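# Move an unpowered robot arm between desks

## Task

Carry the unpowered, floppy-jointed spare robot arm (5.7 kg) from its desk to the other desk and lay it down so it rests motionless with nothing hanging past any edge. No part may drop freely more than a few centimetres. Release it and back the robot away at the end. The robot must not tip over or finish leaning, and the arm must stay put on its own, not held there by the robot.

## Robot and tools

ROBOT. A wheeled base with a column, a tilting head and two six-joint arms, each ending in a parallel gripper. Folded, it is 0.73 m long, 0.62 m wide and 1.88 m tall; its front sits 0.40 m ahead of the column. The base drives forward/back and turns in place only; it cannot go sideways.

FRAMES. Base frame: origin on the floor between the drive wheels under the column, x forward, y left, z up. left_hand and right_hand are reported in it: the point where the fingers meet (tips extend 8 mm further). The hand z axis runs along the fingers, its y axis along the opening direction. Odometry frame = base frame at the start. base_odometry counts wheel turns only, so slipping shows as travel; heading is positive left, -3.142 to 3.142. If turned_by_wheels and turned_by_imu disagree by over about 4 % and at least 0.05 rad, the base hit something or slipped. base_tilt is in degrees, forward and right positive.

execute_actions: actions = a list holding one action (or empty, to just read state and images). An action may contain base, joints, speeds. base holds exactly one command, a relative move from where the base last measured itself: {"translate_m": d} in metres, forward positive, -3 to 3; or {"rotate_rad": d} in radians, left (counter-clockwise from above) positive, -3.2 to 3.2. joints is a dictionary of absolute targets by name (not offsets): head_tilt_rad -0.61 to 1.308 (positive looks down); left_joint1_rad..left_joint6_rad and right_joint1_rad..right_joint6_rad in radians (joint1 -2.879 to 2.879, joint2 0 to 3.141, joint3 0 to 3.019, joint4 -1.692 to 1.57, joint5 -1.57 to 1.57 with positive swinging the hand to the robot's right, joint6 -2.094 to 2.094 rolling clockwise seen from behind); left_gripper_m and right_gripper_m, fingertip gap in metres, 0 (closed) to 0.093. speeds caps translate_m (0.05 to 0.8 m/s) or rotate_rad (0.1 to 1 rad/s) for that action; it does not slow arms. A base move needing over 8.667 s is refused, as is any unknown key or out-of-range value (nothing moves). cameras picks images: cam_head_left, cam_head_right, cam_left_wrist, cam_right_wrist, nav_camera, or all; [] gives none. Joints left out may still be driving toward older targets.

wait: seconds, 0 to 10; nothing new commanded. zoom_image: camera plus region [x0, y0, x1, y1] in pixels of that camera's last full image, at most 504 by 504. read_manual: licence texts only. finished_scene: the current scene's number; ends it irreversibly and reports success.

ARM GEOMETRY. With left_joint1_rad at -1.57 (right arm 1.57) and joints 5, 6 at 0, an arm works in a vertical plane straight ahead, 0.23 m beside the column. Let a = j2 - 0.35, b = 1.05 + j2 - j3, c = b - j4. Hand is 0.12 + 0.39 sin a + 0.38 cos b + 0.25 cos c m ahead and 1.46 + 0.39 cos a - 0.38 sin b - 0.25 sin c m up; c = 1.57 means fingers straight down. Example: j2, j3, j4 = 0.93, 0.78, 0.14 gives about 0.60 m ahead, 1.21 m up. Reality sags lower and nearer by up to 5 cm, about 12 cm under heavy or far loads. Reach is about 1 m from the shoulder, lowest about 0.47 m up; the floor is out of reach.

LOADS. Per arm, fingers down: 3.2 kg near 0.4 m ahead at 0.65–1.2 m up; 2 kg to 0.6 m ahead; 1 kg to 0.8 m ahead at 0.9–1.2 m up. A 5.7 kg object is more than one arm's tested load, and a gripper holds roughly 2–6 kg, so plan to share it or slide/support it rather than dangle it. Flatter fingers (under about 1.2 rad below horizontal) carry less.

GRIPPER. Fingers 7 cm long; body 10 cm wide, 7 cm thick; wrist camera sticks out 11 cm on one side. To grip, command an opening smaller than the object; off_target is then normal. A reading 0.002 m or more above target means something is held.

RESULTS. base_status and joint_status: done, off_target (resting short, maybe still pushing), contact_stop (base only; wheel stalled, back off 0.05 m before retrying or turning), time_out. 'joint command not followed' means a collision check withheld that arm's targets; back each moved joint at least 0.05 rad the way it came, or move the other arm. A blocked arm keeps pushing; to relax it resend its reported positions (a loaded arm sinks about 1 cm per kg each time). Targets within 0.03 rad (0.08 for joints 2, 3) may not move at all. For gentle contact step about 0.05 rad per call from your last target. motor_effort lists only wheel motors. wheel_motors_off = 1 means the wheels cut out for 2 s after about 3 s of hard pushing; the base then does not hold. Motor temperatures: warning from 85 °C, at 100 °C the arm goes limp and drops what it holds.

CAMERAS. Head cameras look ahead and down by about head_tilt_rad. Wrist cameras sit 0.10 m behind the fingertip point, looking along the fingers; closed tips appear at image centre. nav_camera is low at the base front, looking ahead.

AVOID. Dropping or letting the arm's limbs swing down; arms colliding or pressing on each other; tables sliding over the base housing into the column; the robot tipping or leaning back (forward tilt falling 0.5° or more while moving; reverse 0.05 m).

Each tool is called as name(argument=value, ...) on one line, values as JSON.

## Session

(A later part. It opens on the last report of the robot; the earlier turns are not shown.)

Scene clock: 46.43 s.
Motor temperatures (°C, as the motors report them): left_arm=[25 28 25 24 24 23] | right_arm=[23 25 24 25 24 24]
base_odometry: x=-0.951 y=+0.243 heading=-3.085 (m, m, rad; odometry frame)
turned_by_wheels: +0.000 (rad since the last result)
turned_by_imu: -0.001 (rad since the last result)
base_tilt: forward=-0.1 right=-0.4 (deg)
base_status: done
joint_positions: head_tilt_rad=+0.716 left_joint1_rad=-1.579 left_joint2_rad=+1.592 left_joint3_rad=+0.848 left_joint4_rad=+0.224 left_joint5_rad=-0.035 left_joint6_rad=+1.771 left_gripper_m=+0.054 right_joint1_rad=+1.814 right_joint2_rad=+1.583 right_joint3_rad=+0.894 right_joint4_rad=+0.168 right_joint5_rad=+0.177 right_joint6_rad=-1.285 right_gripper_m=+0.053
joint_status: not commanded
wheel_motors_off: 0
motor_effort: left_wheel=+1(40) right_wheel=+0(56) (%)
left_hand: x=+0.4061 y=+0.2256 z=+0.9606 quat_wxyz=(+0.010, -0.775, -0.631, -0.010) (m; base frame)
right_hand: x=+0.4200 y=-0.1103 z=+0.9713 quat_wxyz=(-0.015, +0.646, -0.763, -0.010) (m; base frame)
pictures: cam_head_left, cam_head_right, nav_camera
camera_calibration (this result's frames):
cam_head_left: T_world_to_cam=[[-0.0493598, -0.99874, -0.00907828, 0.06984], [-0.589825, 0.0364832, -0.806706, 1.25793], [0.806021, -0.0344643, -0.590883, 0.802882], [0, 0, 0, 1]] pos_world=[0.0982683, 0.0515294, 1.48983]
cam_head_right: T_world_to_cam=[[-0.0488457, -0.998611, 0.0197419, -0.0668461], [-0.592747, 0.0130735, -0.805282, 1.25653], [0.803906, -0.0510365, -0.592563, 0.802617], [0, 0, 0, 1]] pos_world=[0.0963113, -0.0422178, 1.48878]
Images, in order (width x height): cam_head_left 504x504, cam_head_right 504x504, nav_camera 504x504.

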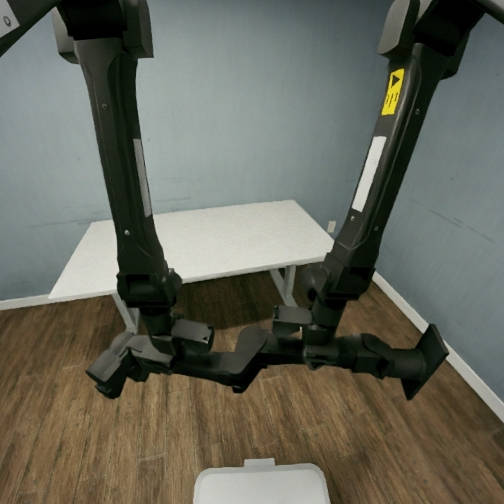

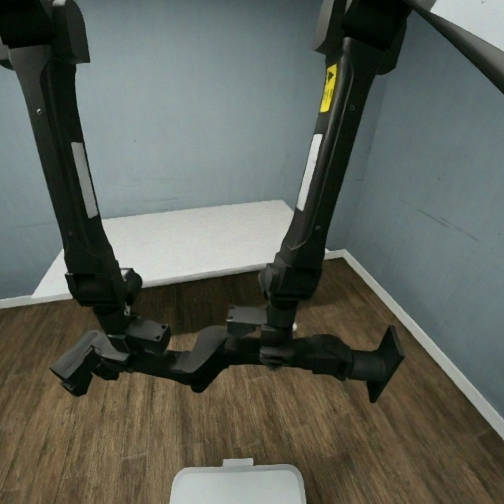

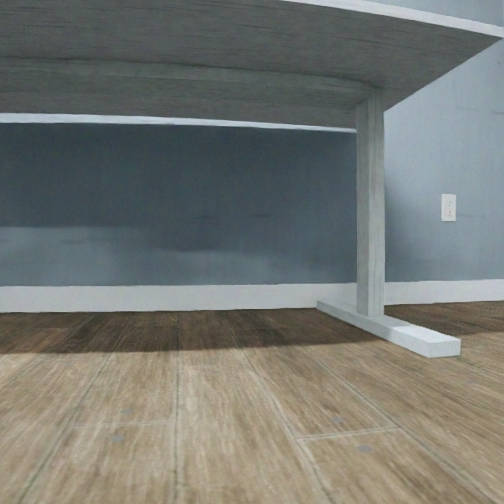

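execute_actions(actions=[{"base":{"rotate_rad":0.19},"speeds":{"rotate_rad":0.6},"joints":{"head_tilt_rad":0.9,"left_joint2_rad":1.44,"left_joint3_rad":0.77,"left_joint4_rad":0.195,"right_joint2_rad":1.44,"right_joint3_rad":0.825,"right_joint1_rad":1.85,"right_joint5_rad":0.187,"right_joint4_rad":0.147}}], cameras=["cam_head_left","nav_camera"])

execute_actions(actions=[{"base":{"translate_m":0.45},"speeds":{"translate_m":0.5}}], cameras=["cam_head_left","cam_left_wrist","cam_right_wrist","nav_camera"])

Scene clock: 48.70 s.
Motor temperatures (°C, as the motors report them): left_arm=[25 28 25 24 24 23] | right_arm=[23 25 24 25 24 24]
base_odometry: x=-0.951 y=+0.243 heading=-2.896 (m, m, rad; odometry frame)
turned_by_wheels: +0.189 (rad since the last result)
turned_by_imu: +0.188 (rad since the last result)
base_tilt: forward=-0.1 right=-0.5 (deg)
base_status: done
joint_positions: head_tilt_rad=+0.901 left_joint1_rad=-1.577 left_joint2_rad=+1.545 left_joint3_rad=+0.809 left_joint4_rad=+0.210 left_joint5_rad=-0.032 left_joint6_rad=+1.767 left_gripper_m=+0.054 right_joint1_rad=+1.825 right_joint2_rad=+1.535 right_joint3_rad=+0.855 right_joint4_rad=+0.156 right_joint5_rad=+0.184 right_joint6_rad=-1.283 right_gripper_m=+0.053
joint_status: all done
wheel_motors_off: 0
motor_effort: left_wheel=+0(46) right_wheel=-1(44) (%)
left_hand: x=+0.4010 y=+0.2263 z=+0.9769 quat_wxyz=(+0.011, -0.774, -0.633, -0.007) (m; base frame)
right_hand: x=+0.4158 y=-0.1090 z=+0.9887 quat_wxyz=(-0.015, +0.648, -0.762, -0.011) (m; base frame)
pictures: cam_head_left, nav_camera
camera_calibration (this result's frames):
cam_head_left: T_world_to_cam=[[-0.0501875, -0.99874, 0.00014903, 0.0556714], [-0.728054, 0.0364832, -0.684549, 1.07672], [0.683681, -0.0344643, -0.728967, 1.02165], [0, 0, 0, 1]] pos_world=[0.0882236, 0.0515294, 1.48181]
Images, in order (width x height): cam_head_left 504x504, nav_camera 504x504.

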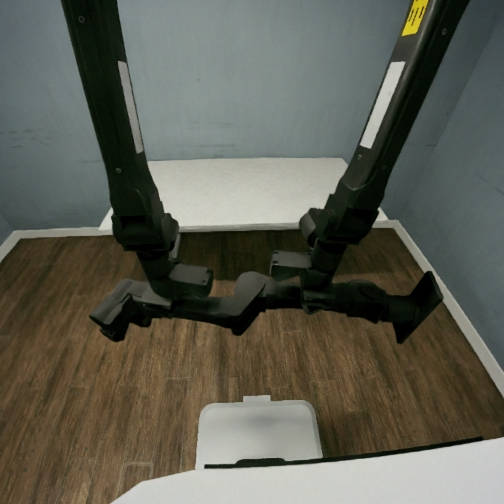

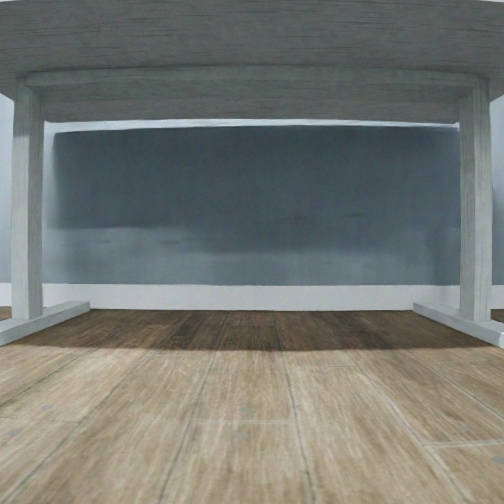

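Scene clock: 51.07 s.
Motor temperatures (°C, as the motors report them): left_arm=[25 28 25 24 24 23] | right_arm=[23 25 24 25 24 24]
base_odometry: x=-1.388 y=+0.134 heading=-2.896 (m, m, rad; odometry frame)
turned_by_wheels: +0.000 (rad since the last result)
turned_by_imu: +0.000 (rad since the last result)
base_tilt: forward=-0.3 right=-0.5 (deg)
base_status: done
joint_positions: head_tilt_rad=+0.902 left_joint1_rad=-1.579 left_joint2_rad=+1.536 left_joint3_rad=+0.810 left_joint4_rad=+0.204 left_joint5_rad=-0.035 left_joint6_rad=+1.770 left_gripper_m=+0.054 right_joint1_rad=+1.824 right_joint2_rad=+1.528 right_joint3_rad=+0.855 right_joint4_rad=+0.151 right_joint5_rad=+0.183 right_joint6_rad=-1.281 right_gripper_m=+0.053
joint_status: not commanded
wheel_motors_off: 0
motor_effort: left_wheel=+0(45) right_wheel=-1(50) (%)
left_hand: x=+0.4045 y=+0.2256 z=+0.9792 quat_wxyz=(+0.010, -0.775, -0.632, -0.009) (m; base frame)
right_hand: x=+0.4181 y=-0.1100 z=+0.9904 quat_wxyz=(-0.016, +0.646, -0.763, -0.010) (m; base frame)
pictures: cam_head_left, cam_left_wrist, cam_right_wrist, nav_camera
camera_calibration (this result's frames):
cam_head_left: T_world_to_cam=[[-0.0501874, -0.99874, 0.000196125, 0.0555988], [-0.728696, 0.0364832, -0.683865, 1.0757], [0.682996, -0.0344643, -0.729608, 1.02267], [0, 0, 0, 1]] pos_world=[0.088169, 0.0515294, 1.48177]
cam_left_wrist: T_world_to_cam=[[-0.977999, 0.208508, -0.00647463, 0.354454], [0.160616, 0.772445, 0.614435, -0.836194], [0.133116, 0.599877, -0.788941, 0.706449], [0, 0, 0, 1]] pos_world=[0.386923, 0.148225, 1.07343]
cam_right_wrist: T_world_to_cam=[[0.984657, -0.174458, 0.00377298, -0.430565], [-0.147144, -0.818483, 0.555369, -0.5707], [-0.0938005, -0.547403, -0.831596, 0.923652], [0, 0, 0, 1]] pos_world=[0.426623, -0.0366141, 1.08668]
Images, in order (width x height): cam_head_left 504x504, cam_left_wrist 616x616, cam_right_wrist 616x616, nav_camera 504x504.

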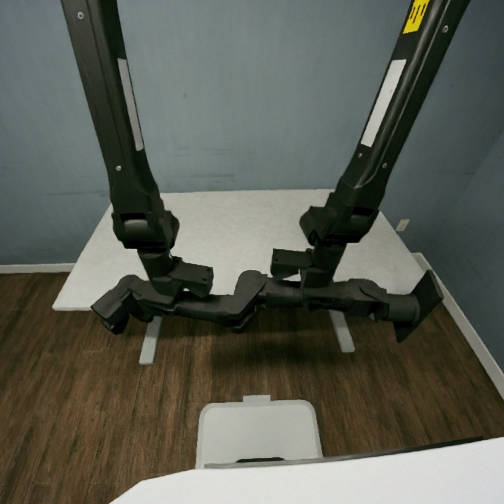

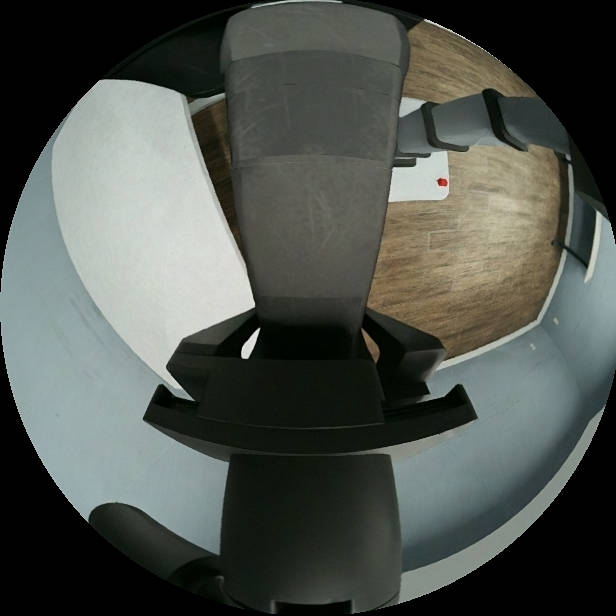

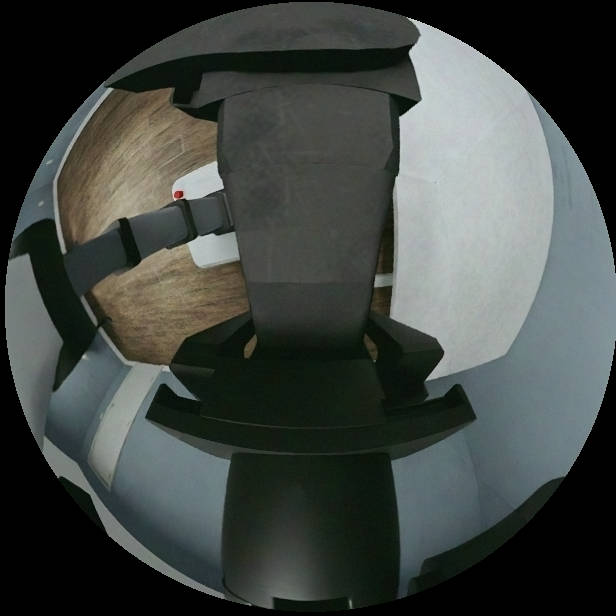

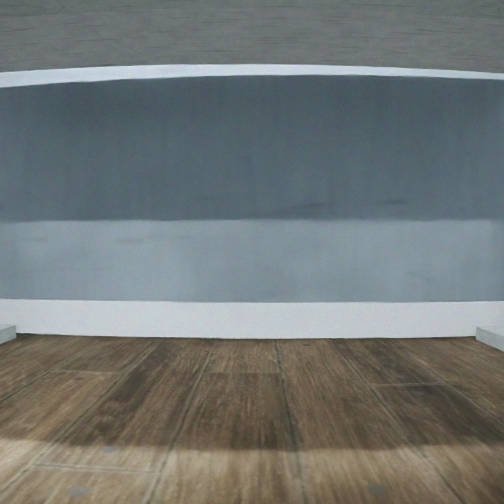

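execute_actions(actions=[{"base":{"translate_m":0.42},"speeds":{"translate_m":0.4},"joints":{"head_tilt_rad":1.15}}], cameras=["cam_head_left","cam_left_wrist","cam_right_wrist"])

Scene clock: 53.43 s.
Motor temperatures (°C, as the motors report them): left_arm=[25 29 25 24 24 23] | right_arm=[23 25 24 25 24 24]
base_odometry: x=-1.795 y=+0.032 heading=-2.896 (m, m, rad; odometry frame)
turned_by_wheels: +0.000 (rad since the last result)
turned_by_imu: +0.000 (rad since the last result)
base_tilt: forward=-0.1 right=-0.5 (deg)
base_status: done
joint_positions: head_tilt_rad=+1.149 left_joint1_rad=-1.580 left_joint2_rad=+1.536 left_joint3_rad=+0.810 left_joint4_rad=+0.202 left_joint5_rad=-0.036 left_joint6_rad=+1.770 left_gripper_m=+0.054 right_joint1_rad=+1.823 right_joint2_rad=+1.528 right_joint3_rad=+0.855 right_joint4_rad=+0.149 right_joint5_rad=+0.184 right_joint6_rad=-1.280 right_gripper_m=+0.053
joint_status: all done
wheel_motors_off: 0
motor_effort: left_wheel=+0(34) right_wheel=+0(37) (%)
left_hand: x=+0.4045 y=+0.2252 z=+0.9793 quat_wxyz=(+0.010, -0.775, -0.631, -0.009) (m; base frame)
right_hand: x=+0.4178 y=-0.1103 z=+0.9905 quat_wxyz=(-0.015, +0.646, -0.763, -0.011) (m; base frame)
pictures: cam_head_left, cam_left_wrist, cam_right_wrist
camera_calibration (this result's frames):
cam_head_left: T_world_to_cam=[[-0.0486141, -0.99874, 0.0124691, 0.0366197], [-0.873866, 0.0364832, -0.484797, 0.776394], [0.483731, -0.0344643, -0.874538, 1.25583], [0, 0, 0, 1]] pos_world=[0.0727628, 0.0515294, 1.4742]
cam_left_wrist: T_world_to_cam=[[-0.977883, 0.209073, -0.00570085, 0.353663], [0.161528, 0.772256, 0.614434, -0.836221], [0.132864, 0.599924, -0.788948, 0.706883], [0, 0, 0, 1]] pos_world=[0.386994, 0.147759, 1.07351]
cam_right_wrist: T_world_to_cam=[[0.984567, -0.174993, 0.00213838, -0.428695], [-0.146575, -0.817881, 0.556406, -0.572276], [-0.0956181, -0.548132, -0.830908, 0.923479], [0, 0, 0, 1]] pos_world=[0.426499, -0.0368833, 1.08666]
Images, in order (width x height): cam_head_left 504x504, cam_left_wrist 616x616, cam_right_wrist 616x616.

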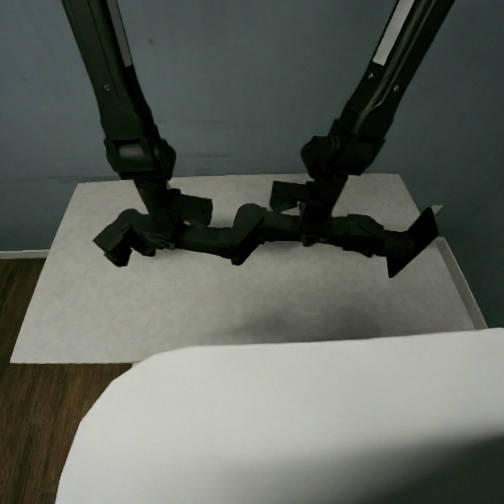

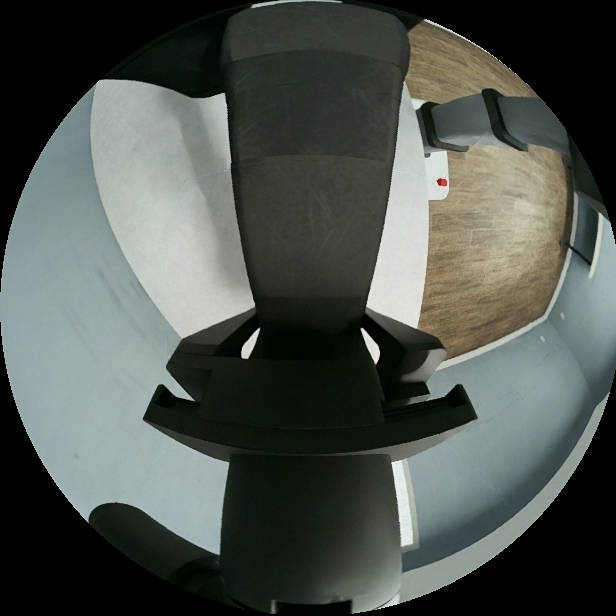

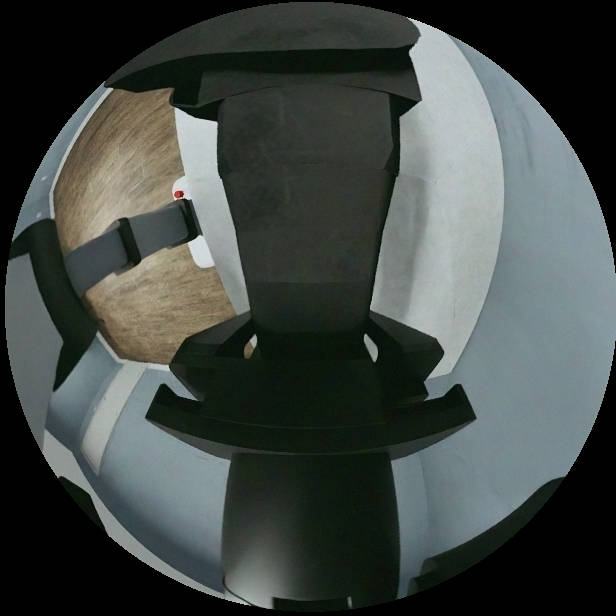

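execute_actions(actions=[{"joints":{"left_joint2_rad":1.52,"left_joint3_rad":0.82,"left_joint4_rad":0.225,"right_joint2_rad":1.52,"right_joint3_rad":0.87,"right_joint1_rad":1.825,"right_joint5_rad":0.175,"right_joint4_rad":0.172}}], cameras=[])

Scene clock: 54.50 s.
Motor temperatures (°C, as the motors report them): left_arm=[25 29 25 24 24 23] | right_arm=[23 25 24 25 24 24]
base_odometry: x=-1.795 y=+0.032 heading=-2.896 (m, m, rad; odometry frame)
turned_by_wheels: +0.000 (rad since the last result)
turned_by_imu: +0.000 (rad since the last result)
base_tilt: forward=-0.2 right=-0.5 (deg)
base_status: not commanded
joint_positions: head_tilt_rad=+1.149 left_joint1_rad=-1.581 left_joint2_rad=+1.603 left_joint3_rad=+0.856 left_joint4_rad=+0.223 left_joint5_rad=-0.036 left_joint6_rad=+1.772 left_gripper_m=+0.054 right_joint1_rad=+1.809 right_joint2_rad=+1.595 right_joint3_rad=+0.897 right_joint4_rad=+0.172 right_joint5_rad=+0.170 right_joint6_rad=-1.284 right_gripper_m=+0.053
joint_status: all done
wheel_motors_off: 0
motor_effort: left_wheel=+0(1) right_wheel=+0(1) (%)
left_hand: x=+0.4048 y=+0.2246 z=+0.9567 quat_wxyz=(+0.011, -0.776, -0.630, -0.008) (m; base frame)
right_hand: x=+0.4168 y=-0.1116 z=+0.9670 quat_wxyz=(-0.014, +0.645, -0.764, -0.012) (m; base frame)
pictures: none
No camera images: the call's "cameras" was empty. Leave "cameras" out to get every camera's image.

execute_actions(actions=[{"joints":{"left_joint2_rad":1.59,"left_joint3_rad":0.87,"left_joint4_rad":0.248,"right_joint2_rad":1.585,"right_joint3_rad":0.925,"right_joint1_rad":1.813,"right_joint5_rad":0.17,"right_joint4_rad":0.19,"right_joint6_rad":-1.30}}], cameras=[])

execute_actions(actions=[{"joints":{"left_joint2_rad":1.645,"left_joint3_rad":0.915,"left_joint4_rad":0.258,"right_joint2_rad":1.635,"right_joint3_rad":0.967,"right_joint1_rad":1.803,"right_joint5_rad":0.165,"right_joint4_rad":0.2}}], cameras=["cam_head_left","cam_head_right"])

zoom_image(camera="cam_head_left", region=[80, 200, 240, 320])

Scene clock: 55.53 s.
Motor temperatures (°C, as the motors report them): left_arm=[25 29 25 24 24 23] | right_arm=[23 25 24 25 24 24]
base_odometry: x=-1.795 y=+0.032 heading=-2.896 (m, m, rad; odometry frame)
turned_by_wheels: +0.000 (rad since the last result)
turned_by_imu: +0.000 (rad since the last result)
base_tilt: forward=-0.2 right=-0.5 (deg)
base_status: not commanded
joint_positions: head_tilt_rad=+1.149 left_joint1_rad=-1.582 left_joint2_rad=+1.674 left_joint3_rad=+0.910 left_joint4_rad=+0.245 left_joint5_rad=-0.036 left_joint6_rad=+1.770 left_gripper_m=+0.054 right_joint1_rad=+1.797 right_joint2_rad=+1.661 right_joint3_rad=+0.952 right_joint4_rad=+0.188 right_joint5_rad=+0.164 right_joint6_rad=-1.294 right_gripper_m=+0.053
joint_status: all done
wheel_motors_off: 0
motor_effort: left_wheel=+0(1) right_wheel=+3(2) (%)
left_hand: x=+0.4079 y=+0.2240 z=+0.9321 quat_wxyz=(+0.008, -0.775, -0.631, -0.011) (m; base frame)
right_hand: x=+0.4215 y=-0.1127 z=+0.9429 quat_wxyz=(-0.015, +0.646, -0.763, -0.009) (m; base frame)
pictures: none
No camera images: the call's "cameras" was empty. Leave "cameras" out to get every camera's image.

Scene clock: 56.30 s.
Motor temperatures (°C, as the motors report them): left_arm=[25 29 25 24 24 23] | right_arm=[23 25 24 25 24 24]
base_odometry: x=-1.795 y=+0.032 heading=-2.896 (m, m, rad; odometry frame)
turned_by_wheels: +0.000 (rad since the last result)
turned_by_imu: +0.000 (rad since the last result)
base_tilt: forward=-0.2 right=-0.4 (deg)
base_status: not commanded
joint_positions: head_tilt_rad=+1.149 left_joint1_rad=-1.582 left_joint2_rad=+1.727 left_joint3_rad=+0.954 left_joint4_rad=+0.254 left_joint5_rad=-0.035 left_joint6_rad=+1.770 left_gripper_m=+0.054 right_joint1_rad=+1.789 right_joint2_rad=+1.710 right_joint3_rad=+0.992 right_joint4_rad=+0.196 right_joint5_rad=+0.159 right_joint6_rad=-1.297 right_gripper_m=+0.053
joint_status: all done
wheel_motors_off: 0
motor_effort: left_wheel=+0(1) right_wheel=+2(3) (%)
left_hand: x=+0.4086 y=+0.2234 z=+0.9129 quat_wxyz=(+0.008, -0.776, -0.631, -0.010) (m; base frame)
right_hand: x=+0.4223 y=-0.1134 z=+0.9246 quat_wxyz=(-0.013, +0.646, -0.763, -0.009) (m; base frame)
pictures: cam_head_left, cam_head_right
camera_calibration (this result's frames):
cam_head_left: T_world_to_cam=[[-0.0486141, -0.99874, 0.0124691, 0.0366197], [-0.873866, 0.0364832, -0.484797, 0.776394], [0.483731, -0.0344643, -0.874538, 1.25583], [0, 0, 0, 1]] pos_world=[0.0727628, 0.0515294, 1.4742]
cam_head_right: T_world_to_cam=[[-0.0360554, -0.998611, 0.0384142, -0.096241], [-0.875921, 0.0130735, -0.482278, 0.773262], [0.481106, -0.0510365, -0.875176, 1.25398], [0, 0, 0, 1]] pos_world=[0.0705487, -0.0422178, 1.47408]
Images, in order (width x height): cam_head_left 504x504, cam_head_right 504x504.

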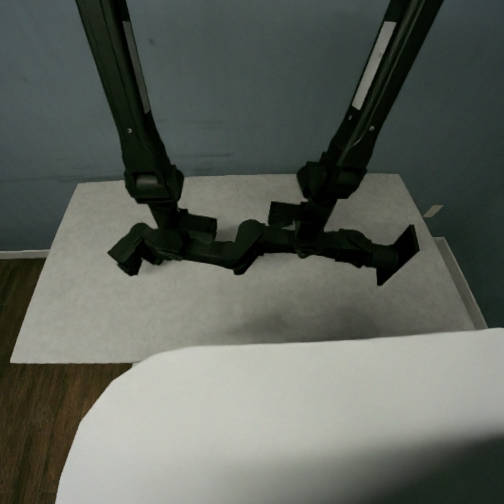

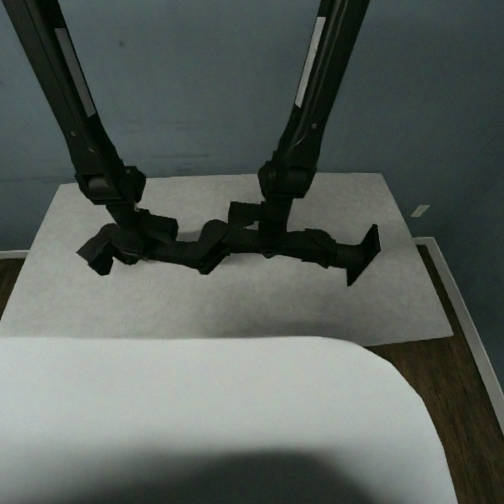

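Region (80, 200, 240, 320) of cam_head_left's 504x504 image, scaled by 3.150, with more detail than that image has; it fills the top 378 rows of this view, and the rest is white.

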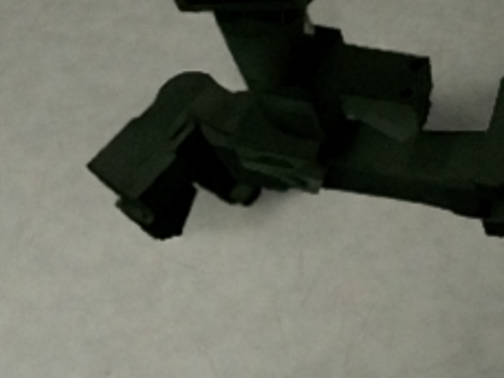

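execute_actions(actions=[{"joints":{"left_joint2_rad":1.68,"left_joint3_rad":0.945,"left_joint4_rad":0.263,"right_joint2_rad":1.67,"right_joint3_rad":0.998,"right_joint1_rad":1.797,"right_joint5_rad":0.16,"right_joint4_rad":0.205,"right_joint6_rad":-1.31}}], cameras=[])

Scene clock: 58.73 s.
Motor temperatures (°C, as the motors report them): left_arm=[25 29 25 24 24 23] | right_arm=[23 25 24 25 24 24]
base_odometry: x=-1.795 y=+0.032 heading=-2.896 (m, m, rad; odometry frame)
turned_by_wheels: +0.000 (rad since the last result)
turned_by_imu: +0.000 (rad since the last result)
base_tilt: forward=-0.2 right=-0.4 (deg)
base_status: not commanded
joint_positions: head_tilt_rad=+1.149 left_joint1_rad=-1.582 left_joint2_rad=+1.754 left_joint3_rad=+0.981 left_joint4_rad=+0.257 left_joint5_rad=-0.036 left_joint6_rad=+1.770 left_gripper_m=+0.054 right_joint1_rad=+1.783 right_joint2_rad=+1.741 right_joint3_rad=+1.020 right_joint4_rad=+0.201 right_joint5_rad=+0.152 right_joint6_rad=-1.301 right_gripper_m=+0.053
joint_status: all done
wheel_motors_off: 0
motor_effort: left_wheel=+0(1) right_wheel=+2(1) (%)
left_hand: x=+0.4111 y=+0.2236 z=+0.9027 quat_wxyz=(+0.008, -0.775, -0.631, -0.011) (m; base frame)
right_hand: x=+0.4245 y=-0.1136 z=+0.9130 quat_wxyz=(-0.014, +0.646, -0.763, -0.009) (m; base frame)
pictures: none
No camera images: the call's "cameras" was empty. Leave "cameras" out to get every camera's image.

execute_actions(actions=[{"joints":{"left_joint2_rad":1.715,"left_joint3_rad":0.972,"left_joint4_rad":0.268,"right_joint2_rad":1.70,"right_joint3_rad":1.025,"right_joint1_rad":1.792,"right_joint5_rad":0.156,"right_joint4_rad":0.208}}], cameras=["cam_head_left"])

zoom_image(camera="cam_head_left", region=[80, 200, 240, 320])

Scene clock: 59.40 s.
Motor temperatures (°C, as the motors report them): left_arm=[25 29 25 24 24 23] | right_arm=[23 25 24 25 24 24]
base_odometry: x=-1.795 y=+0.032 heading=-2.896 (m, m, rad; odometry frame)
turned_by_wheels: +0.000 (rad since the last result)
turned_by_imu: +0.000 (rad since the last result)
base_tilt: forward=-0.2 right=-0.5 (deg)
base_status: not commanded
joint_positions: head_tilt_rad=+1.149 left_joint1_rad=-1.582 left_joint2_rad=+1.764 left_joint3_rad=+0.992 left_joint4_rad=+0.260 left_joint5_rad=-0.051 left_joint6_rad=+1.771 left_gripper_m=+0.054 right_joint1_rad=+1.780 right_joint2_rad=+1.770 right_joint3_rad=+1.049 right_joint4_rad=+0.206 right_joint5_rad=+0.139 right_joint6_rad=-1.303 right_gripper_m=+0.053
joint_status: all done
wheel_motors_off: 0
motor_effort: left_wheel=+0(1) right_wheel=+0(2) (%)
left_hand: x=+0.4133 y=+0.2260 z=+0.8990 quat_wxyz=(+0.012, -0.776, -0.631, -0.018) (m; base frame)
right_hand: x=+0.4269 y=-0.1110 z=+0.9020 quat_wxyz=(-0.019, +0.646, -0.763, -0.012) (m; base frame)
pictures: cam_head_left
camera_calibration (this result's frames):
cam_head_left: T_world_to_cam=[[-0.0486141, -0.99874, 0.0124691, 0.0366197], [-0.873866, 0.0364832, -0.484797, 0.776394], [0.483731, -0.0344643, -0.874538, 1.25583], [0, 0, 0, 1]] pos_world=[0.0727628, 0.0515294, 1.4742]
Images, in order (width x height): cam_head_left 504x504.

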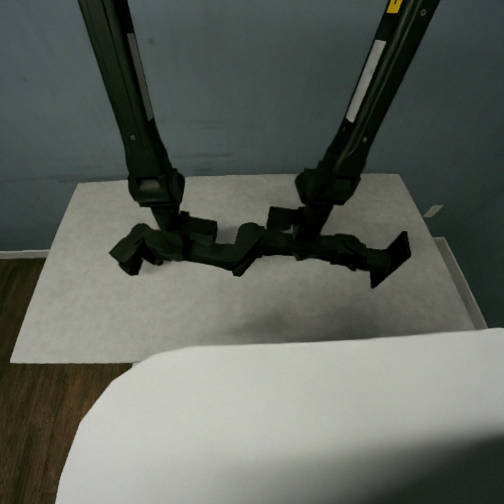

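Region (80, 200, 240, 320) of cam_head_left's 504x504 image, scaled by 3.150, with more detail than that image has; it fills the top 378 rows of this view, and the rest is white.

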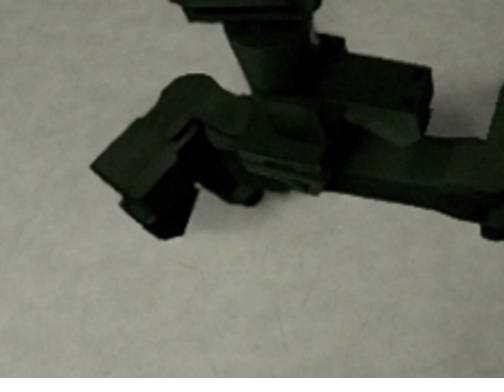

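execute_actions(actions=[{"joints":{"left_joint1_rad":-1.65,"left_joint5_rad":-0.095,"left_joint6_rad":1.74,"left_joint3_rad":0.955,"right_joint1_rad":1.73,"right_joint5_rad":0.105,"right_joint6_rad":-1.335,"right_joint3_rad":1.008}}], cameras=["cam_head_left"])

zoom_image(camera="cam_head_left", region=[80, 200, 240, 320])

Scene clock: 60.53 s.
Motor temperatures (°C, as the motors report them): left_arm=[25 29 25 24 24 23] | right_arm=[23 25 24 25 24 24]
base_odometry: x=-1.795 y=+0.032 heading=-2.896 (m, m, rad; odometry frame)
turned_by_wheels: +0.000 (rad since the last result)
turned_by_imu: +0.000 (rad since the last result)
base_tilt: forward=-0.2 right=-0.5 (deg)
base_status: not commanded
joint_positions: head_tilt_rad=+1.149 left_joint1_rad=-1.647 left_joint2_rad=+1.777 left_joint3_rad=+0.993 left_joint4_rad=+0.268 left_joint5_rad=-0.102 left_joint6_rad=+1.727 left_gripper_m=+0.054 right_joint1_rad=+1.715 right_joint2_rad=+1.771 right_joint3_rad=+1.045 right_joint4_rad=+0.208 right_joint5_rad=+0.087 right_joint6_rad=-1.350 right_gripper_m=+0.053
joint_status: all done
wheel_motors_off: 0
motor_effort: left_wheel=-1(1) right_wheel=+1(0) (%)
left_hand: x=+0.4082 y=+0.1925 z=+0.8965 quat_wxyz=(+0.010, -0.772, -0.635, -0.016) (m; base frame)
right_hand: x=+0.4267 y=-0.1451 z=+0.8966 quat_wxyz=(-0.015, +0.652, -0.758, -0.012) (m; base frame)
pictures: cam_head_left
camera_calibration (this result's frames):
cam_head_left: T_world_to_cam=[[-0.0486141, -0.99874, 0.0124691, 0.0366197], [-0.873866, 0.0364832, -0.484797, 0.776394], [0.483731, -0.0344643, -0.874538, 1.25583], [0, 0, 0, 1]] pos_world=[0.0727628, 0.0515294, 1.4742]
Images, in order (width x height): cam_head_left 504x504.

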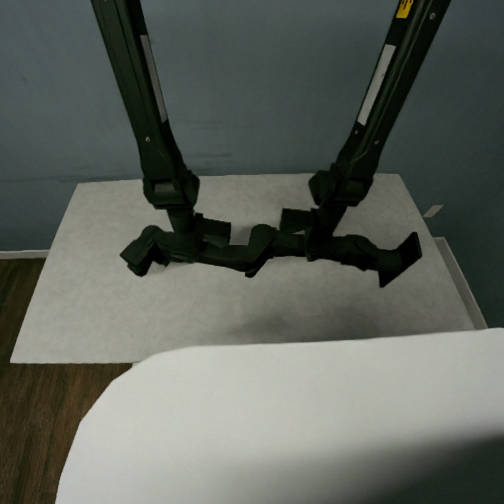

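Region (80, 200, 240, 320) of cam_head_left's 504x504 image, scaled by 3.150, with more detail than that image has; it fills the top 378 rows of this view, and the rest is white.

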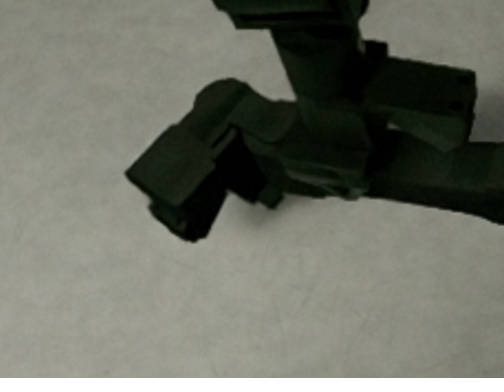

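execute_actions(actions=[{"joints":{"left_joint1_rad":-1.71,"left_joint5_rad":-0.145,"left_joint6_rad":1.705,"left_joint2_rad":1.755,"left_joint3_rad":0.985,"right_joint1_rad":1.665,"right_joint5_rad":0.05,"right_joint6_rad":-1.37,"right_joint2_rad":1.71,"right_joint3_rad":1.005}}], cameras=["cam_head_left"])

zoom_image(camera="cam_head_left", region=[80, 200, 240, 320])

Scene clock: 61.53 s.
Motor temperatures (°C, as the motors report them): left_arm=[25 29 25 24 24 23] | right_arm=[23 25 24 25 24 24]
base_odometry: x=-1.795 y=+0.032 heading=-2.896 (m, m, rad; odometry frame)
turned_by_wheels: +0.000 (rad since the last result)
turned_by_imu: +0.000 (rad since the last result)
base_tilt: forward=-0.2 right=-0.6 (deg)
base_status: not commanded
joint_positions: head_tilt_rad=+1.149 left_joint1_rad=-1.707 left_joint2_rad=+1.806 left_joint3_rad=+1.006 left_joint4_rad=+0.268 left_joint5_rad=-0.152 left_joint6_rad=+1.686 left_gripper_m=+0.054 right_joint1_rad=+1.655 right_joint2_rad=+1.786 right_joint3_rad=+1.045 right_joint4_rad=+0.214 right_joint5_rad=+0.034 right_joint6_rad=-1.392 right_gripper_m=+0.053
joint_status: all done
wheel_motors_off: 0
motor_effort: left_wheel=+0(1) right_wheel=+1(2) (%)
left_hand: x=+0.3993 y=+0.1617 z=+0.8897 quat_wxyz=(+0.013, -0.769, -0.639, -0.011) (m; base frame)
right_hand: x=+0.4215 y=-0.1758 z=+0.8894 quat_wxyz=(-0.011, +0.657, -0.754, -0.015) (m; base frame)
pictures: cam_head_left
camera_calibration (this result's frames):
cam_head_left: T_world_to_cam=[[-0.0486141, -0.99874, 0.0124691, 0.0366197], [-0.873866, 0.0364832, -0.484797, 0.776394], [0.483731, -0.0344643, -0.874538, 1.25583], [0, 0, 0, 1]] pos_world=[0.0727628, 0.0515294, 1.4742]
Images, in order (width x height): cam_head_left 504x504.

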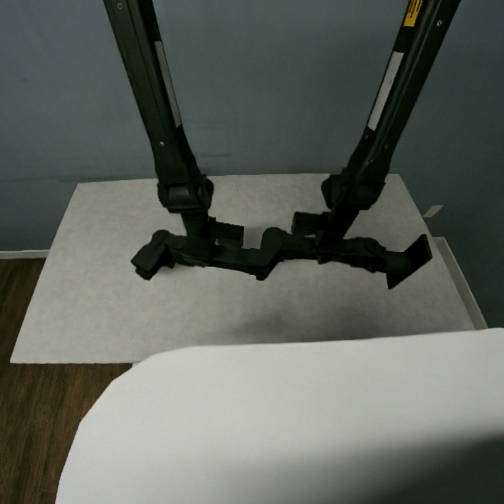

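Region (80, 200, 240, 320) of cam_head_left's 504x504 image, scaled by 3.150, with more detail than that image has; it fills the top 378 rows of this view, and the rest is white.

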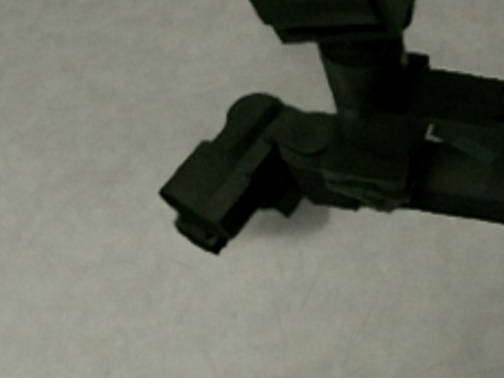

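execute_actions(actions=[{"joints":{"left_joint1_rad":-1.775,"left_joint5_rad":-0.2,"left_joint6_rad":1.665,"left_joint2_rad":1.795,"left_joint3_rad":1.035,"right_joint1_rad":1.59,"right_joint5_rad":-0.01,"right_joint6_rad":-1.415,"right_joint2_rad":1.74,"right_joint3_rad":1.04}}], cameras=["cam_head_left"])

zoom_image(camera="cam_head_left", region=[100, 200, 260, 320])

Scene clock: 62.63 s.
Motor temperatures (°C, as the motors report them): left_arm=[25 29 25 24 24 23] | right_arm=[23 25 24 25 24 24]
base_odometry: x=-1.795 y=+0.032 heading=-2.896 (m, m, rad; odometry frame)
turned_by_wheels: +0.000 (rad since the last result)
turned_by_imu: +0.000 (rad since the last result)
base_tilt: forward=-0.2 right=-0.5 (deg)
base_status: not commanded
joint_positions: head_tilt_rad=+1.149 left_joint1_rad=-1.768 left_joint2_rad=+1.852 left_joint3_rad=+1.061 left_joint4_rad=+0.265 left_joint5_rad=-0.202 left_joint6_rad=+1.652 left_gripper_m=+0.054 right_joint1_rad=+1.587 right_joint2_rad=+1.817 right_joint3_rad=+1.078 right_joint4_rad=+0.217 right_joint5_rad=-0.021 right_joint6_rad=-1.432 right_gripper_m=+0.053
joint_status: all done
wheel_motors_off: 0
motor_effort: left_wheel=-2(2) right_wheel=+1(2) (%)
left_hand: x=+0.4031 y=+0.1272 z=+0.8758 quat_wxyz=(+0.009, -0.767, -0.641, -0.014) (m; base frame)
right_hand: x=+0.4252 y=-0.2106 z=+0.8758 quat_wxyz=(-0.012, +0.659, -0.752, -0.013) (m; base frame)
pictures: cam_head_left
camera_calibration (this result's frames):
cam_head_left: T_world_to_cam=[[-0.0486141, -0.99874, 0.0124691, 0.0366197], [-0.873866, 0.0364832, -0.484797, 0.776394], [0.483731, -0.0344643, -0.874538, 1.25583], [0, 0, 0, 1]] pos_world=[0.0727628, 0.0515294, 1.4742]
Images, in order (width x height): cam_head_left 504x504.

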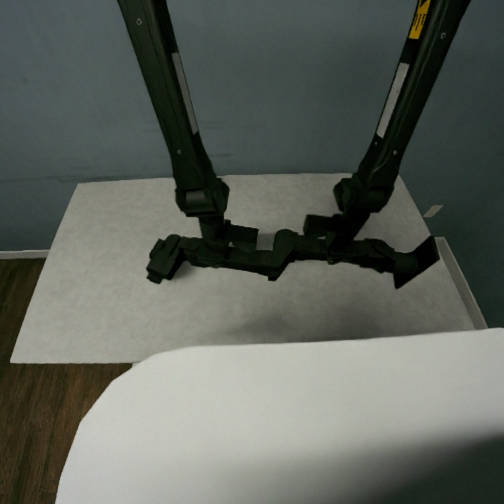

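Region (100, 200, 260, 320) of cam_head_left's 504x504 image, scaled by 3.150, with more detail than that image has; it fills the top 378 rows of this view, and the rest is white.

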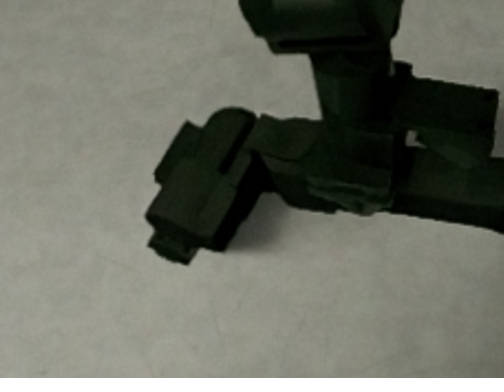

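execute_actions(actions=[{"joints":{"left_joint1_rad":-1.79,"left_joint5_rad":-0.205,"left_joint6_rad":1.655,"left_joint2_rad":1.845,"left_joint3_rad":1.085,"right_joint1_rad":1.565,"right_joint5_rad":-0.02,"right_joint6_rad":-1.43,"right_joint2_rad":1.775,"right_joint3_rad":1.075}}], cameras=["cam_head_left"])

zoom_image(camera="cam_head_left", region=[100, 200, 260, 320])

Scene clock: 63.50 s.
Motor temperatures (°C, as the motors report them): left_arm=[25 29 25 24 24 23] | right_arm=[23 25 25 25 24 24]
base_odometry: x=-1.795 y=+0.032 heading=-2.896 (m, m, rad; odometry frame)
turned_by_wheels: +0.000 (rad since the last result)
turned_by_imu: +0.000 (rad since the last result)
base_tilt: forward=-0.1 right=-0.4 (deg)
base_status: not commanded
joint_positions: head_tilt_rad=+1.149 left_joint1_rad=-1.772 left_joint2_rad=+1.903 left_joint3_rad=+1.113 left_joint4_rad=+0.265 left_joint5_rad=-0.194 left_joint6_rad=+1.652 left_gripper_m=+0.054 right_joint1_rad=+1.575 right_joint2_rad=+1.850 right_joint3_rad=+1.109 right_joint4_rad=+0.217 right_joint5_rad=-0.020 right_joint6_rad=-1.436 right_gripper_m=+0.053
joint_status: all done
wheel_motors_off: 0
motor_effort: left_wheel=-1(1) right_wheel=+1(3) (%)
left_hand: x=+0.4041 y=+0.1197 z=+0.8568 quat_wxyz=(+0.004, -0.768, -0.640, -0.010) (m; base frame)
right_hand: x=+0.4256 y=-0.2189 z=+0.8632 quat_wxyz=(-0.008, +0.658, -0.752, -0.009) (m; base frame)
pictures: cam_head_left
camera_calibration (this result's frames):
cam_head_left: T_world_to_cam=[[-0.0486141, -0.99874, 0.0124691, 0.0366197], [-0.873866, 0.0364832, -0.484797, 0.776394], [0.483731, -0.0344643, -0.874538, 1.25583], [0, 0, 0, 1]] pos_world=[0.0727628, 0.0515294, 1.4742]
Images, in order (width x height): cam_head_left 504x504.

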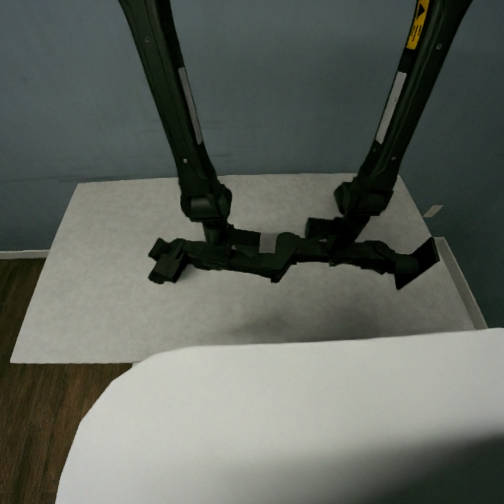

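Region (100, 200, 260, 320) of cam_head_left's 504x504 image, scaled by 3.150, with more detail than that image has; it fills the top 378 rows of this view, and the rest is white.

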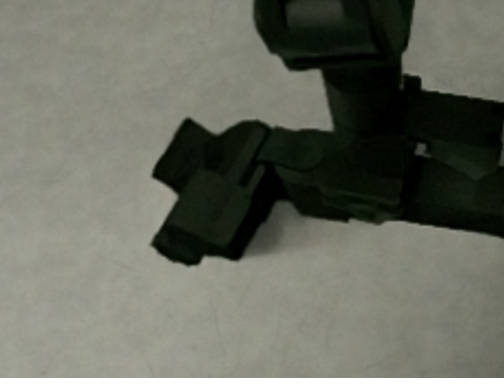

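execute_actions(actions=[{"joints":{"left_joint1_rad":-1.775,"left_joint5_rad":-0.185,"left_joint6_rad":1.66,"left_joint2_rad":1.90,"left_joint3_rad":1.14,"right_joint5_rad":-0.015,"right_joint2_rad":1.825,"right_joint3_rad":1.125}}], cameras=[])

execute_actions(actions=[{"joints":{"left_joint1_rad":-1.768,"left_joint5_rad":-0.175,"left_joint2_rad":1.955,"left_joint3_rad":1.197,"right_joint5_rad":-0.01,"right_joint2_rad":1.875,"right_joint3_rad":1.177}}], cameras=["cam_head_left"])

Scene clock: 64.50 s.
Motor temperatures (°C, as the motors report them): left_arm=[25 29 25 24 24 23] | right_arm=[23 25 25 25 24 24]
base_odometry: x=-1.795 y=+0.032 heading=-2.896 (m, m, rad; odometry frame)
turned_by_wheels: +0.000 (rad since the last result)
turned_by_imu: +0.000 (rad since the last result)
base_tilt: forward=-0.1 right=-0.5 (deg)
base_status: not commanded
joint_positions: head_tilt_rad=+1.149 left_joint1_rad=-1.768 left_joint2_rad=+1.961 left_joint3_rad=+1.172 left_joint4_rad=+0.264 left_joint5_rad=-0.182 left_joint6_rad=+1.653 left_gripper_m=+0.054 right_joint1_rad=+1.571 right_joint2_rad=+1.903 right_joint3_rad=+1.162 right_joint4_rad=+0.218 right_joint5_rad=-0.017 right_joint6_rad=-1.438 right_gripper_m=+0.053
joint_status: all done
wheel_motors_off: 0
motor_effort: left_wheel=-1(1) right_wheel=+2(2) (%)
left_hand: x=+0.4040 y=+0.1165 z=+0.8343 quat_wxyz=(+0.001, -0.768, -0.641, -0.007) (m; base frame)
right_hand: x=+0.4261 y=-0.2221 z=+0.8427 quat_wxyz=(-0.006, +0.659, -0.752, -0.007) (m; base frame)
pictures: none
No camera images: the call's "cameras" was empty. Leave "cameras" out to get every camera's image.

Scene clock: 65.30 s.
Motor temperatures (°C, as the motors report them): left_arm=[25 29 25 24 24 23] | right_arm=[23 25 25 25 24 24]
base_odometry: x=-1.795 y=+0.032 heading=-2.896 (m, m, rad; odometry frame)
turned_by_wheels: +0.000 (rad since the last result)
turned_by_imu: +0.000 (rad since the last result)
base_tilt: forward=-0.1 right=-0.6 (deg)
base_status: not commanded
joint_positions: head_tilt_rad=+1.149 left_joint1_rad=-1.762 left_joint2_rad=+2.016 left_joint3_rad=+1.228 left_joint4_rad=+0.264 left_joint5_rad=-0.170 left_joint6_rad=+1.655 left_gripper_m=+0.054 right_joint1_rad=+1.571 right_joint2_rad=+1.953 right_joint3_rad=+1.213 right_joint4_rad=+0.218 right_joint5_rad=-0.011 right_joint6_rad=-1.439 right_gripper_m=+0.053
joint_status: all done
wheel_motors_off: 0
motor_effort: left_wheel=-1(1) right_wheel=+2(2) (%)
left_hand: x=+0.4031 y=+0.1154 z=+0.8127 quat_wxyz=(-0.001, -0.767, -0.641, -0.005) (m; base frame)
right_hand: x=+0.4266 y=-0.2236 z=+0.8232 quat_wxyz=(-0.004, +0.659, -0.752, -0.004) (m; base frame)
pictures: cam_head_left
camera_calibration (this result's frames):
cam_head_left: T_world_to_cam=[[-0.0486141, -0.99874, 0.0124691, 0.0366197], [-0.873866, 0.0364832, -0.484797, 0.776394], [0.483731, -0.0344643, -0.874538, 1.25583], [0, 0, 0, 1]] pos_world=[0.0727628, 0.0515294, 1.4742]
Images, in order (width x height): cam_head_left 504x504.

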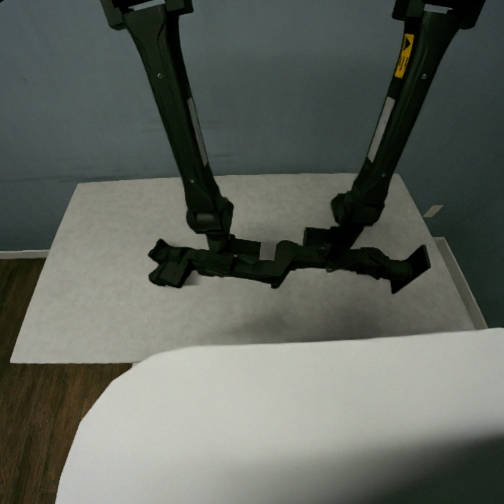

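execute_actions(actions=[{"joints":{"left_joint1_rad":-1.76,"left_joint5_rad":-0.162,"left_joint2_rad":2.01,"left_joint3_rad":1.257,"right_joint5_rad":-0.003,"right_joint2_rad":1.92,"right_joint3_rad":1.225}}], cameras=[])

execute_actions(actions=[{"joints":{"left_joint1_rad":-1.755,"left_joint5_rad":-0.15,"left_joint2_rad":2.05,"left_joint3_rad":1.30,"right_joint5_rad":0.005,"right_joint2_rad":1.95,"right_joint3_rad":1.258}}], cameras=["cam_head_left"])

Scene clock: 66.13 s.
Motor temperatures (°C, as the motors report them): left_arm=[25 29 25 24 24 23] | right_arm=[23 26 25 25 24 24]
base_odometry: x=-1.795 y=+0.032 heading=-2.896 (m, m, rad; odometry frame)
turned_by_wheels: +0.000 (rad since the last result)
turned_by_imu: +0.000 (rad since the last result)
base_tilt: forward=-0.2 right=-0.4 (deg)
base_status: not commanded
joint_positions: head_tilt_rad=+1.149 left_joint1_rad=-1.759 left_joint2_rad=+2.051 left_joint3_rad=+1.271 left_joint4_rad=+0.264 left_joint5_rad=-0.169 left_joint6_rad=+1.658 left_gripper_m=+0.054 right_joint1_rad=+1.568 right_joint2_rad=+1.994 right_joint3_rad=+1.260 right_joint4_rad=+0.218 right_joint5_rad=-0.014 right_joint6_rad=-1.440 right_gripper_m=+0.053
joint_status: all done
wheel_motors_off: 0
motor_effort: left_wheel=-1(1) right_wheel=+3(2) (%)
left_hand: x=+0.4063 y=+0.1145 z=+0.7986 quat_wxyz=(-0.003, -0.768, -0.641, -0.008) (m; base frame)
right_hand: x=+0.4295 y=-0.2249 z=+0.8071 quat_wxyz=(-0.007, +0.659, -0.752, -0.002) (m; base frame)
pictures: none
No camera images: the call's "cameras" was empty. Leave "cameras" out to get every camera's image.

Scene clock: 66.80 s.
Motor temperatures (°C, as the motors report them): left_arm=[25 29 25 24 24 23] | right_arm=[23 26 25 25 24 24]
base_odometry: x=-1.795 y=+0.032 heading=-2.896 (m, m, rad; odometry frame)
turned_by_wheels: +0.000 (rad since the last result)
turned_by_imu: +0.000 (rad since the last result)
base_tilt: forward=-0.3 right=-0.5 (deg)
base_status: not commanded
joint_positions: head_tilt_rad=+1.149 left_joint1_rad=-1.755 left_joint2_rad=+2.094 left_joint3_rad=+1.319 left_joint4_rad=+0.264 left_joint5_rad=-0.152 left_joint6_rad=+1.660 left_gripper_m=+0.054 right_joint1_rad=+1.568 right_joint2_rad=+2.023 right_joint3_rad=+1.291 right_joint4_rad=+0.218 right_joint5_rad=+0.000 right_joint6_rad=-1.440 right_gripper_m=+0.053
joint_status: all done
wheel_motors_off: 0
motor_effort: left_wheel=-1(1) right_wheel=+2(3) (%)
left_hand: x=+0.4064 y=+0.1120 z=+0.7815 quat_wxyz=(-0.009, -0.767, -0.641, -0.004) (m; base frame)
right_hand: x=+0.4297 y=-0.2275 z=+0.7960 quat_wxyz=(-0.003, +0.659, -0.752, +0.004) (m; base frame)
pictures: cam_head_left
camera_calibration (this result's frames):
cam_head_left: T_world_to_cam=[[-0.0486141, -0.99874, 0.0124691, 0.0366197], [-0.873866, 0.0364832, -0.484797, 0.776394], [0.483731, -0.0344643, -0.874538, 1.25583], [0, 0, 0, 1]] pos_world=[0.0727628, 0.0515294, 1.4742]
Images, in order (width x height): cam_head_left 504x504.

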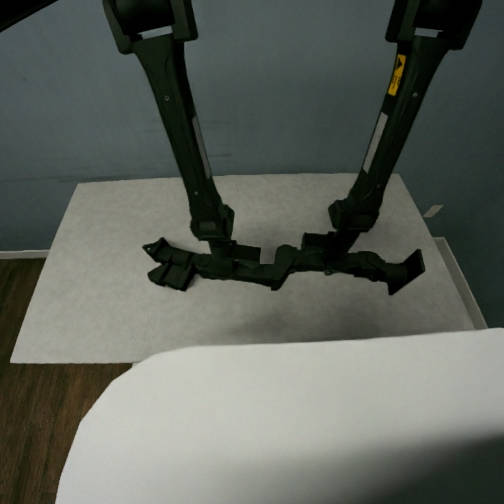

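execute_actions(actions=[{"joints":{"left_joint1_rad":-1.75,"left_joint5_rad":-0.14,"left_joint2_rad":2.09,"left_joint3_rad":1.34,"right_joint5_rad":0.01,"right_joint2_rad":1.98,"right_joint3_rad":1.288}}], cameras=[])

execute_actions(actions=[{"joints":{"left_joint2_rad":2.125,"left_joint3_rad":1.36,"right_joint2_rad":2.015,"right_joint3_rad":1.31}}], cameras=["cam_head_left"])

Scene clock: 67.50 s.
Motor temperatures (°C, as the motors report them): left_arm=[25 29 25 24 24 23] | right_arm=[23 26 25 25 24 24]
base_odometry: x=-1.795 y=+0.032 heading=-2.896 (m, m, rad; odometry frame)
turned_by_wheels: +0.000 (rad since the last result)
turned_by_imu: +0.000 (rad since the last result)
base_tilt: forward=-0.1 right=-0.4 (deg)
base_status: not commanded
joint_positions: head_tilt_rad=+1.149 left_joint1_rad=-1.750 left_joint2_rad=+2.133 left_joint3_rad=+1.361 left_joint4_rad=+0.263 left_joint5_rad=-0.135 left_joint6_rad=+1.660 left_gripper_m=+0.054 right_joint1_rad=+1.568 right_joint2_rad=+2.046 right_joint3_rad=+1.316 right_joint4_rad=+0.218 right_joint5_rad=+0.011 right_joint6_rad=-1.442 right_gripper_m=+0.053
joint_status: all done
wheel_motors_off: 0
motor_effort: left_wheel=-1(1) right_wheel=+1(2) (%)
left_hand: x=+0.4050 y=+0.1102 z=+0.7663 quat_wxyz=(-0.015, -0.767, -0.642, +0.000) (m; base frame)
right_hand: x=+0.4298 y=-0.2294 z=+0.7868 quat_wxyz=(+0.000, +0.659, -0.752, +0.009) (m; base frame)
pictures: none
No camera images: the call's "cameras" was empty. Leave "cameras" out to get every camera's image.

Scene clock: 68.00 s.
Motor temperatures (°C, as the motors report them): left_arm=[25 29 25 24 24 23] | right_arm=[23 26 25 25 24 24]
base_odometry: x=-1.795 y=+0.032 heading=-2.896 (m, m, rad; odometry frame)
turned_by_wheels: +0.000 (rad since the last result)
turned_by_imu: +0.000 (rad since the last result)
base_tilt: forward=-0.2 right=-0.6 (deg)
base_status: not commanded
joint_positions: head_tilt_rad=+1.149 left_joint1_rad=-1.750 left_joint2_rad=+2.147 left_joint3_rad=+1.375 left_joint4_rad=+0.261 left_joint5_rad=-0.134 left_joint6_rad=+1.660 left_gripper_m=+0.054 right_joint1_rad=+1.568 right_joint2_rad=+2.053 right_joint3_rad=+1.323 right_joint4_rad=+0.218 right_joint5_rad=+0.013 right_joint6_rad=-1.442 right_gripper_m=+0.053
joint_status: all done
wheel_motors_off: 0
motor_effort: left_wheel=-1(2) right_wheel=+1(2) (%)
left_hand: x=+0.4030 y=+0.1095 z=+0.7611 quat_wxyz=(-0.014, -0.767, -0.642, +0.001) (m; base frame)
right_hand: x=+0.4290 y=-0.2298 z=+0.7842 quat_wxyz=(+0.001, +0.659, -0.752, +0.009) (m; base frame)
pictures: cam_head_left
camera_calibration (this result's frames):
cam_head_left: T_world_to_cam=[[-0.0486141, -0.99874, 0.0124691, 0.0366197], [-0.873866, 0.0364832, -0.484797, 0.776394], [0.483731, -0.0344643, -0.874538, 1.25583], [0, 0, 0, 1]] pos_world=[0.0727628, 0.0515294, 1.4742]
Images, in order (width x height): cam_head_left 504x504.

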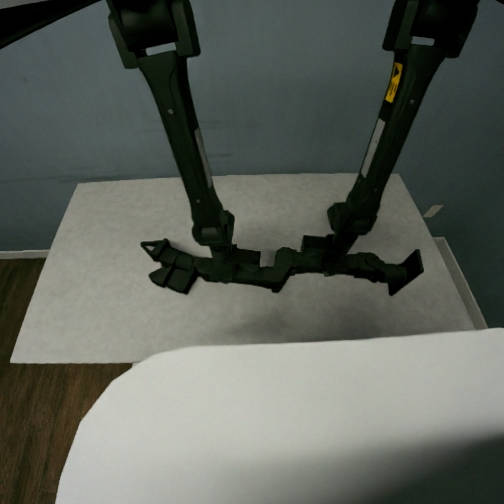

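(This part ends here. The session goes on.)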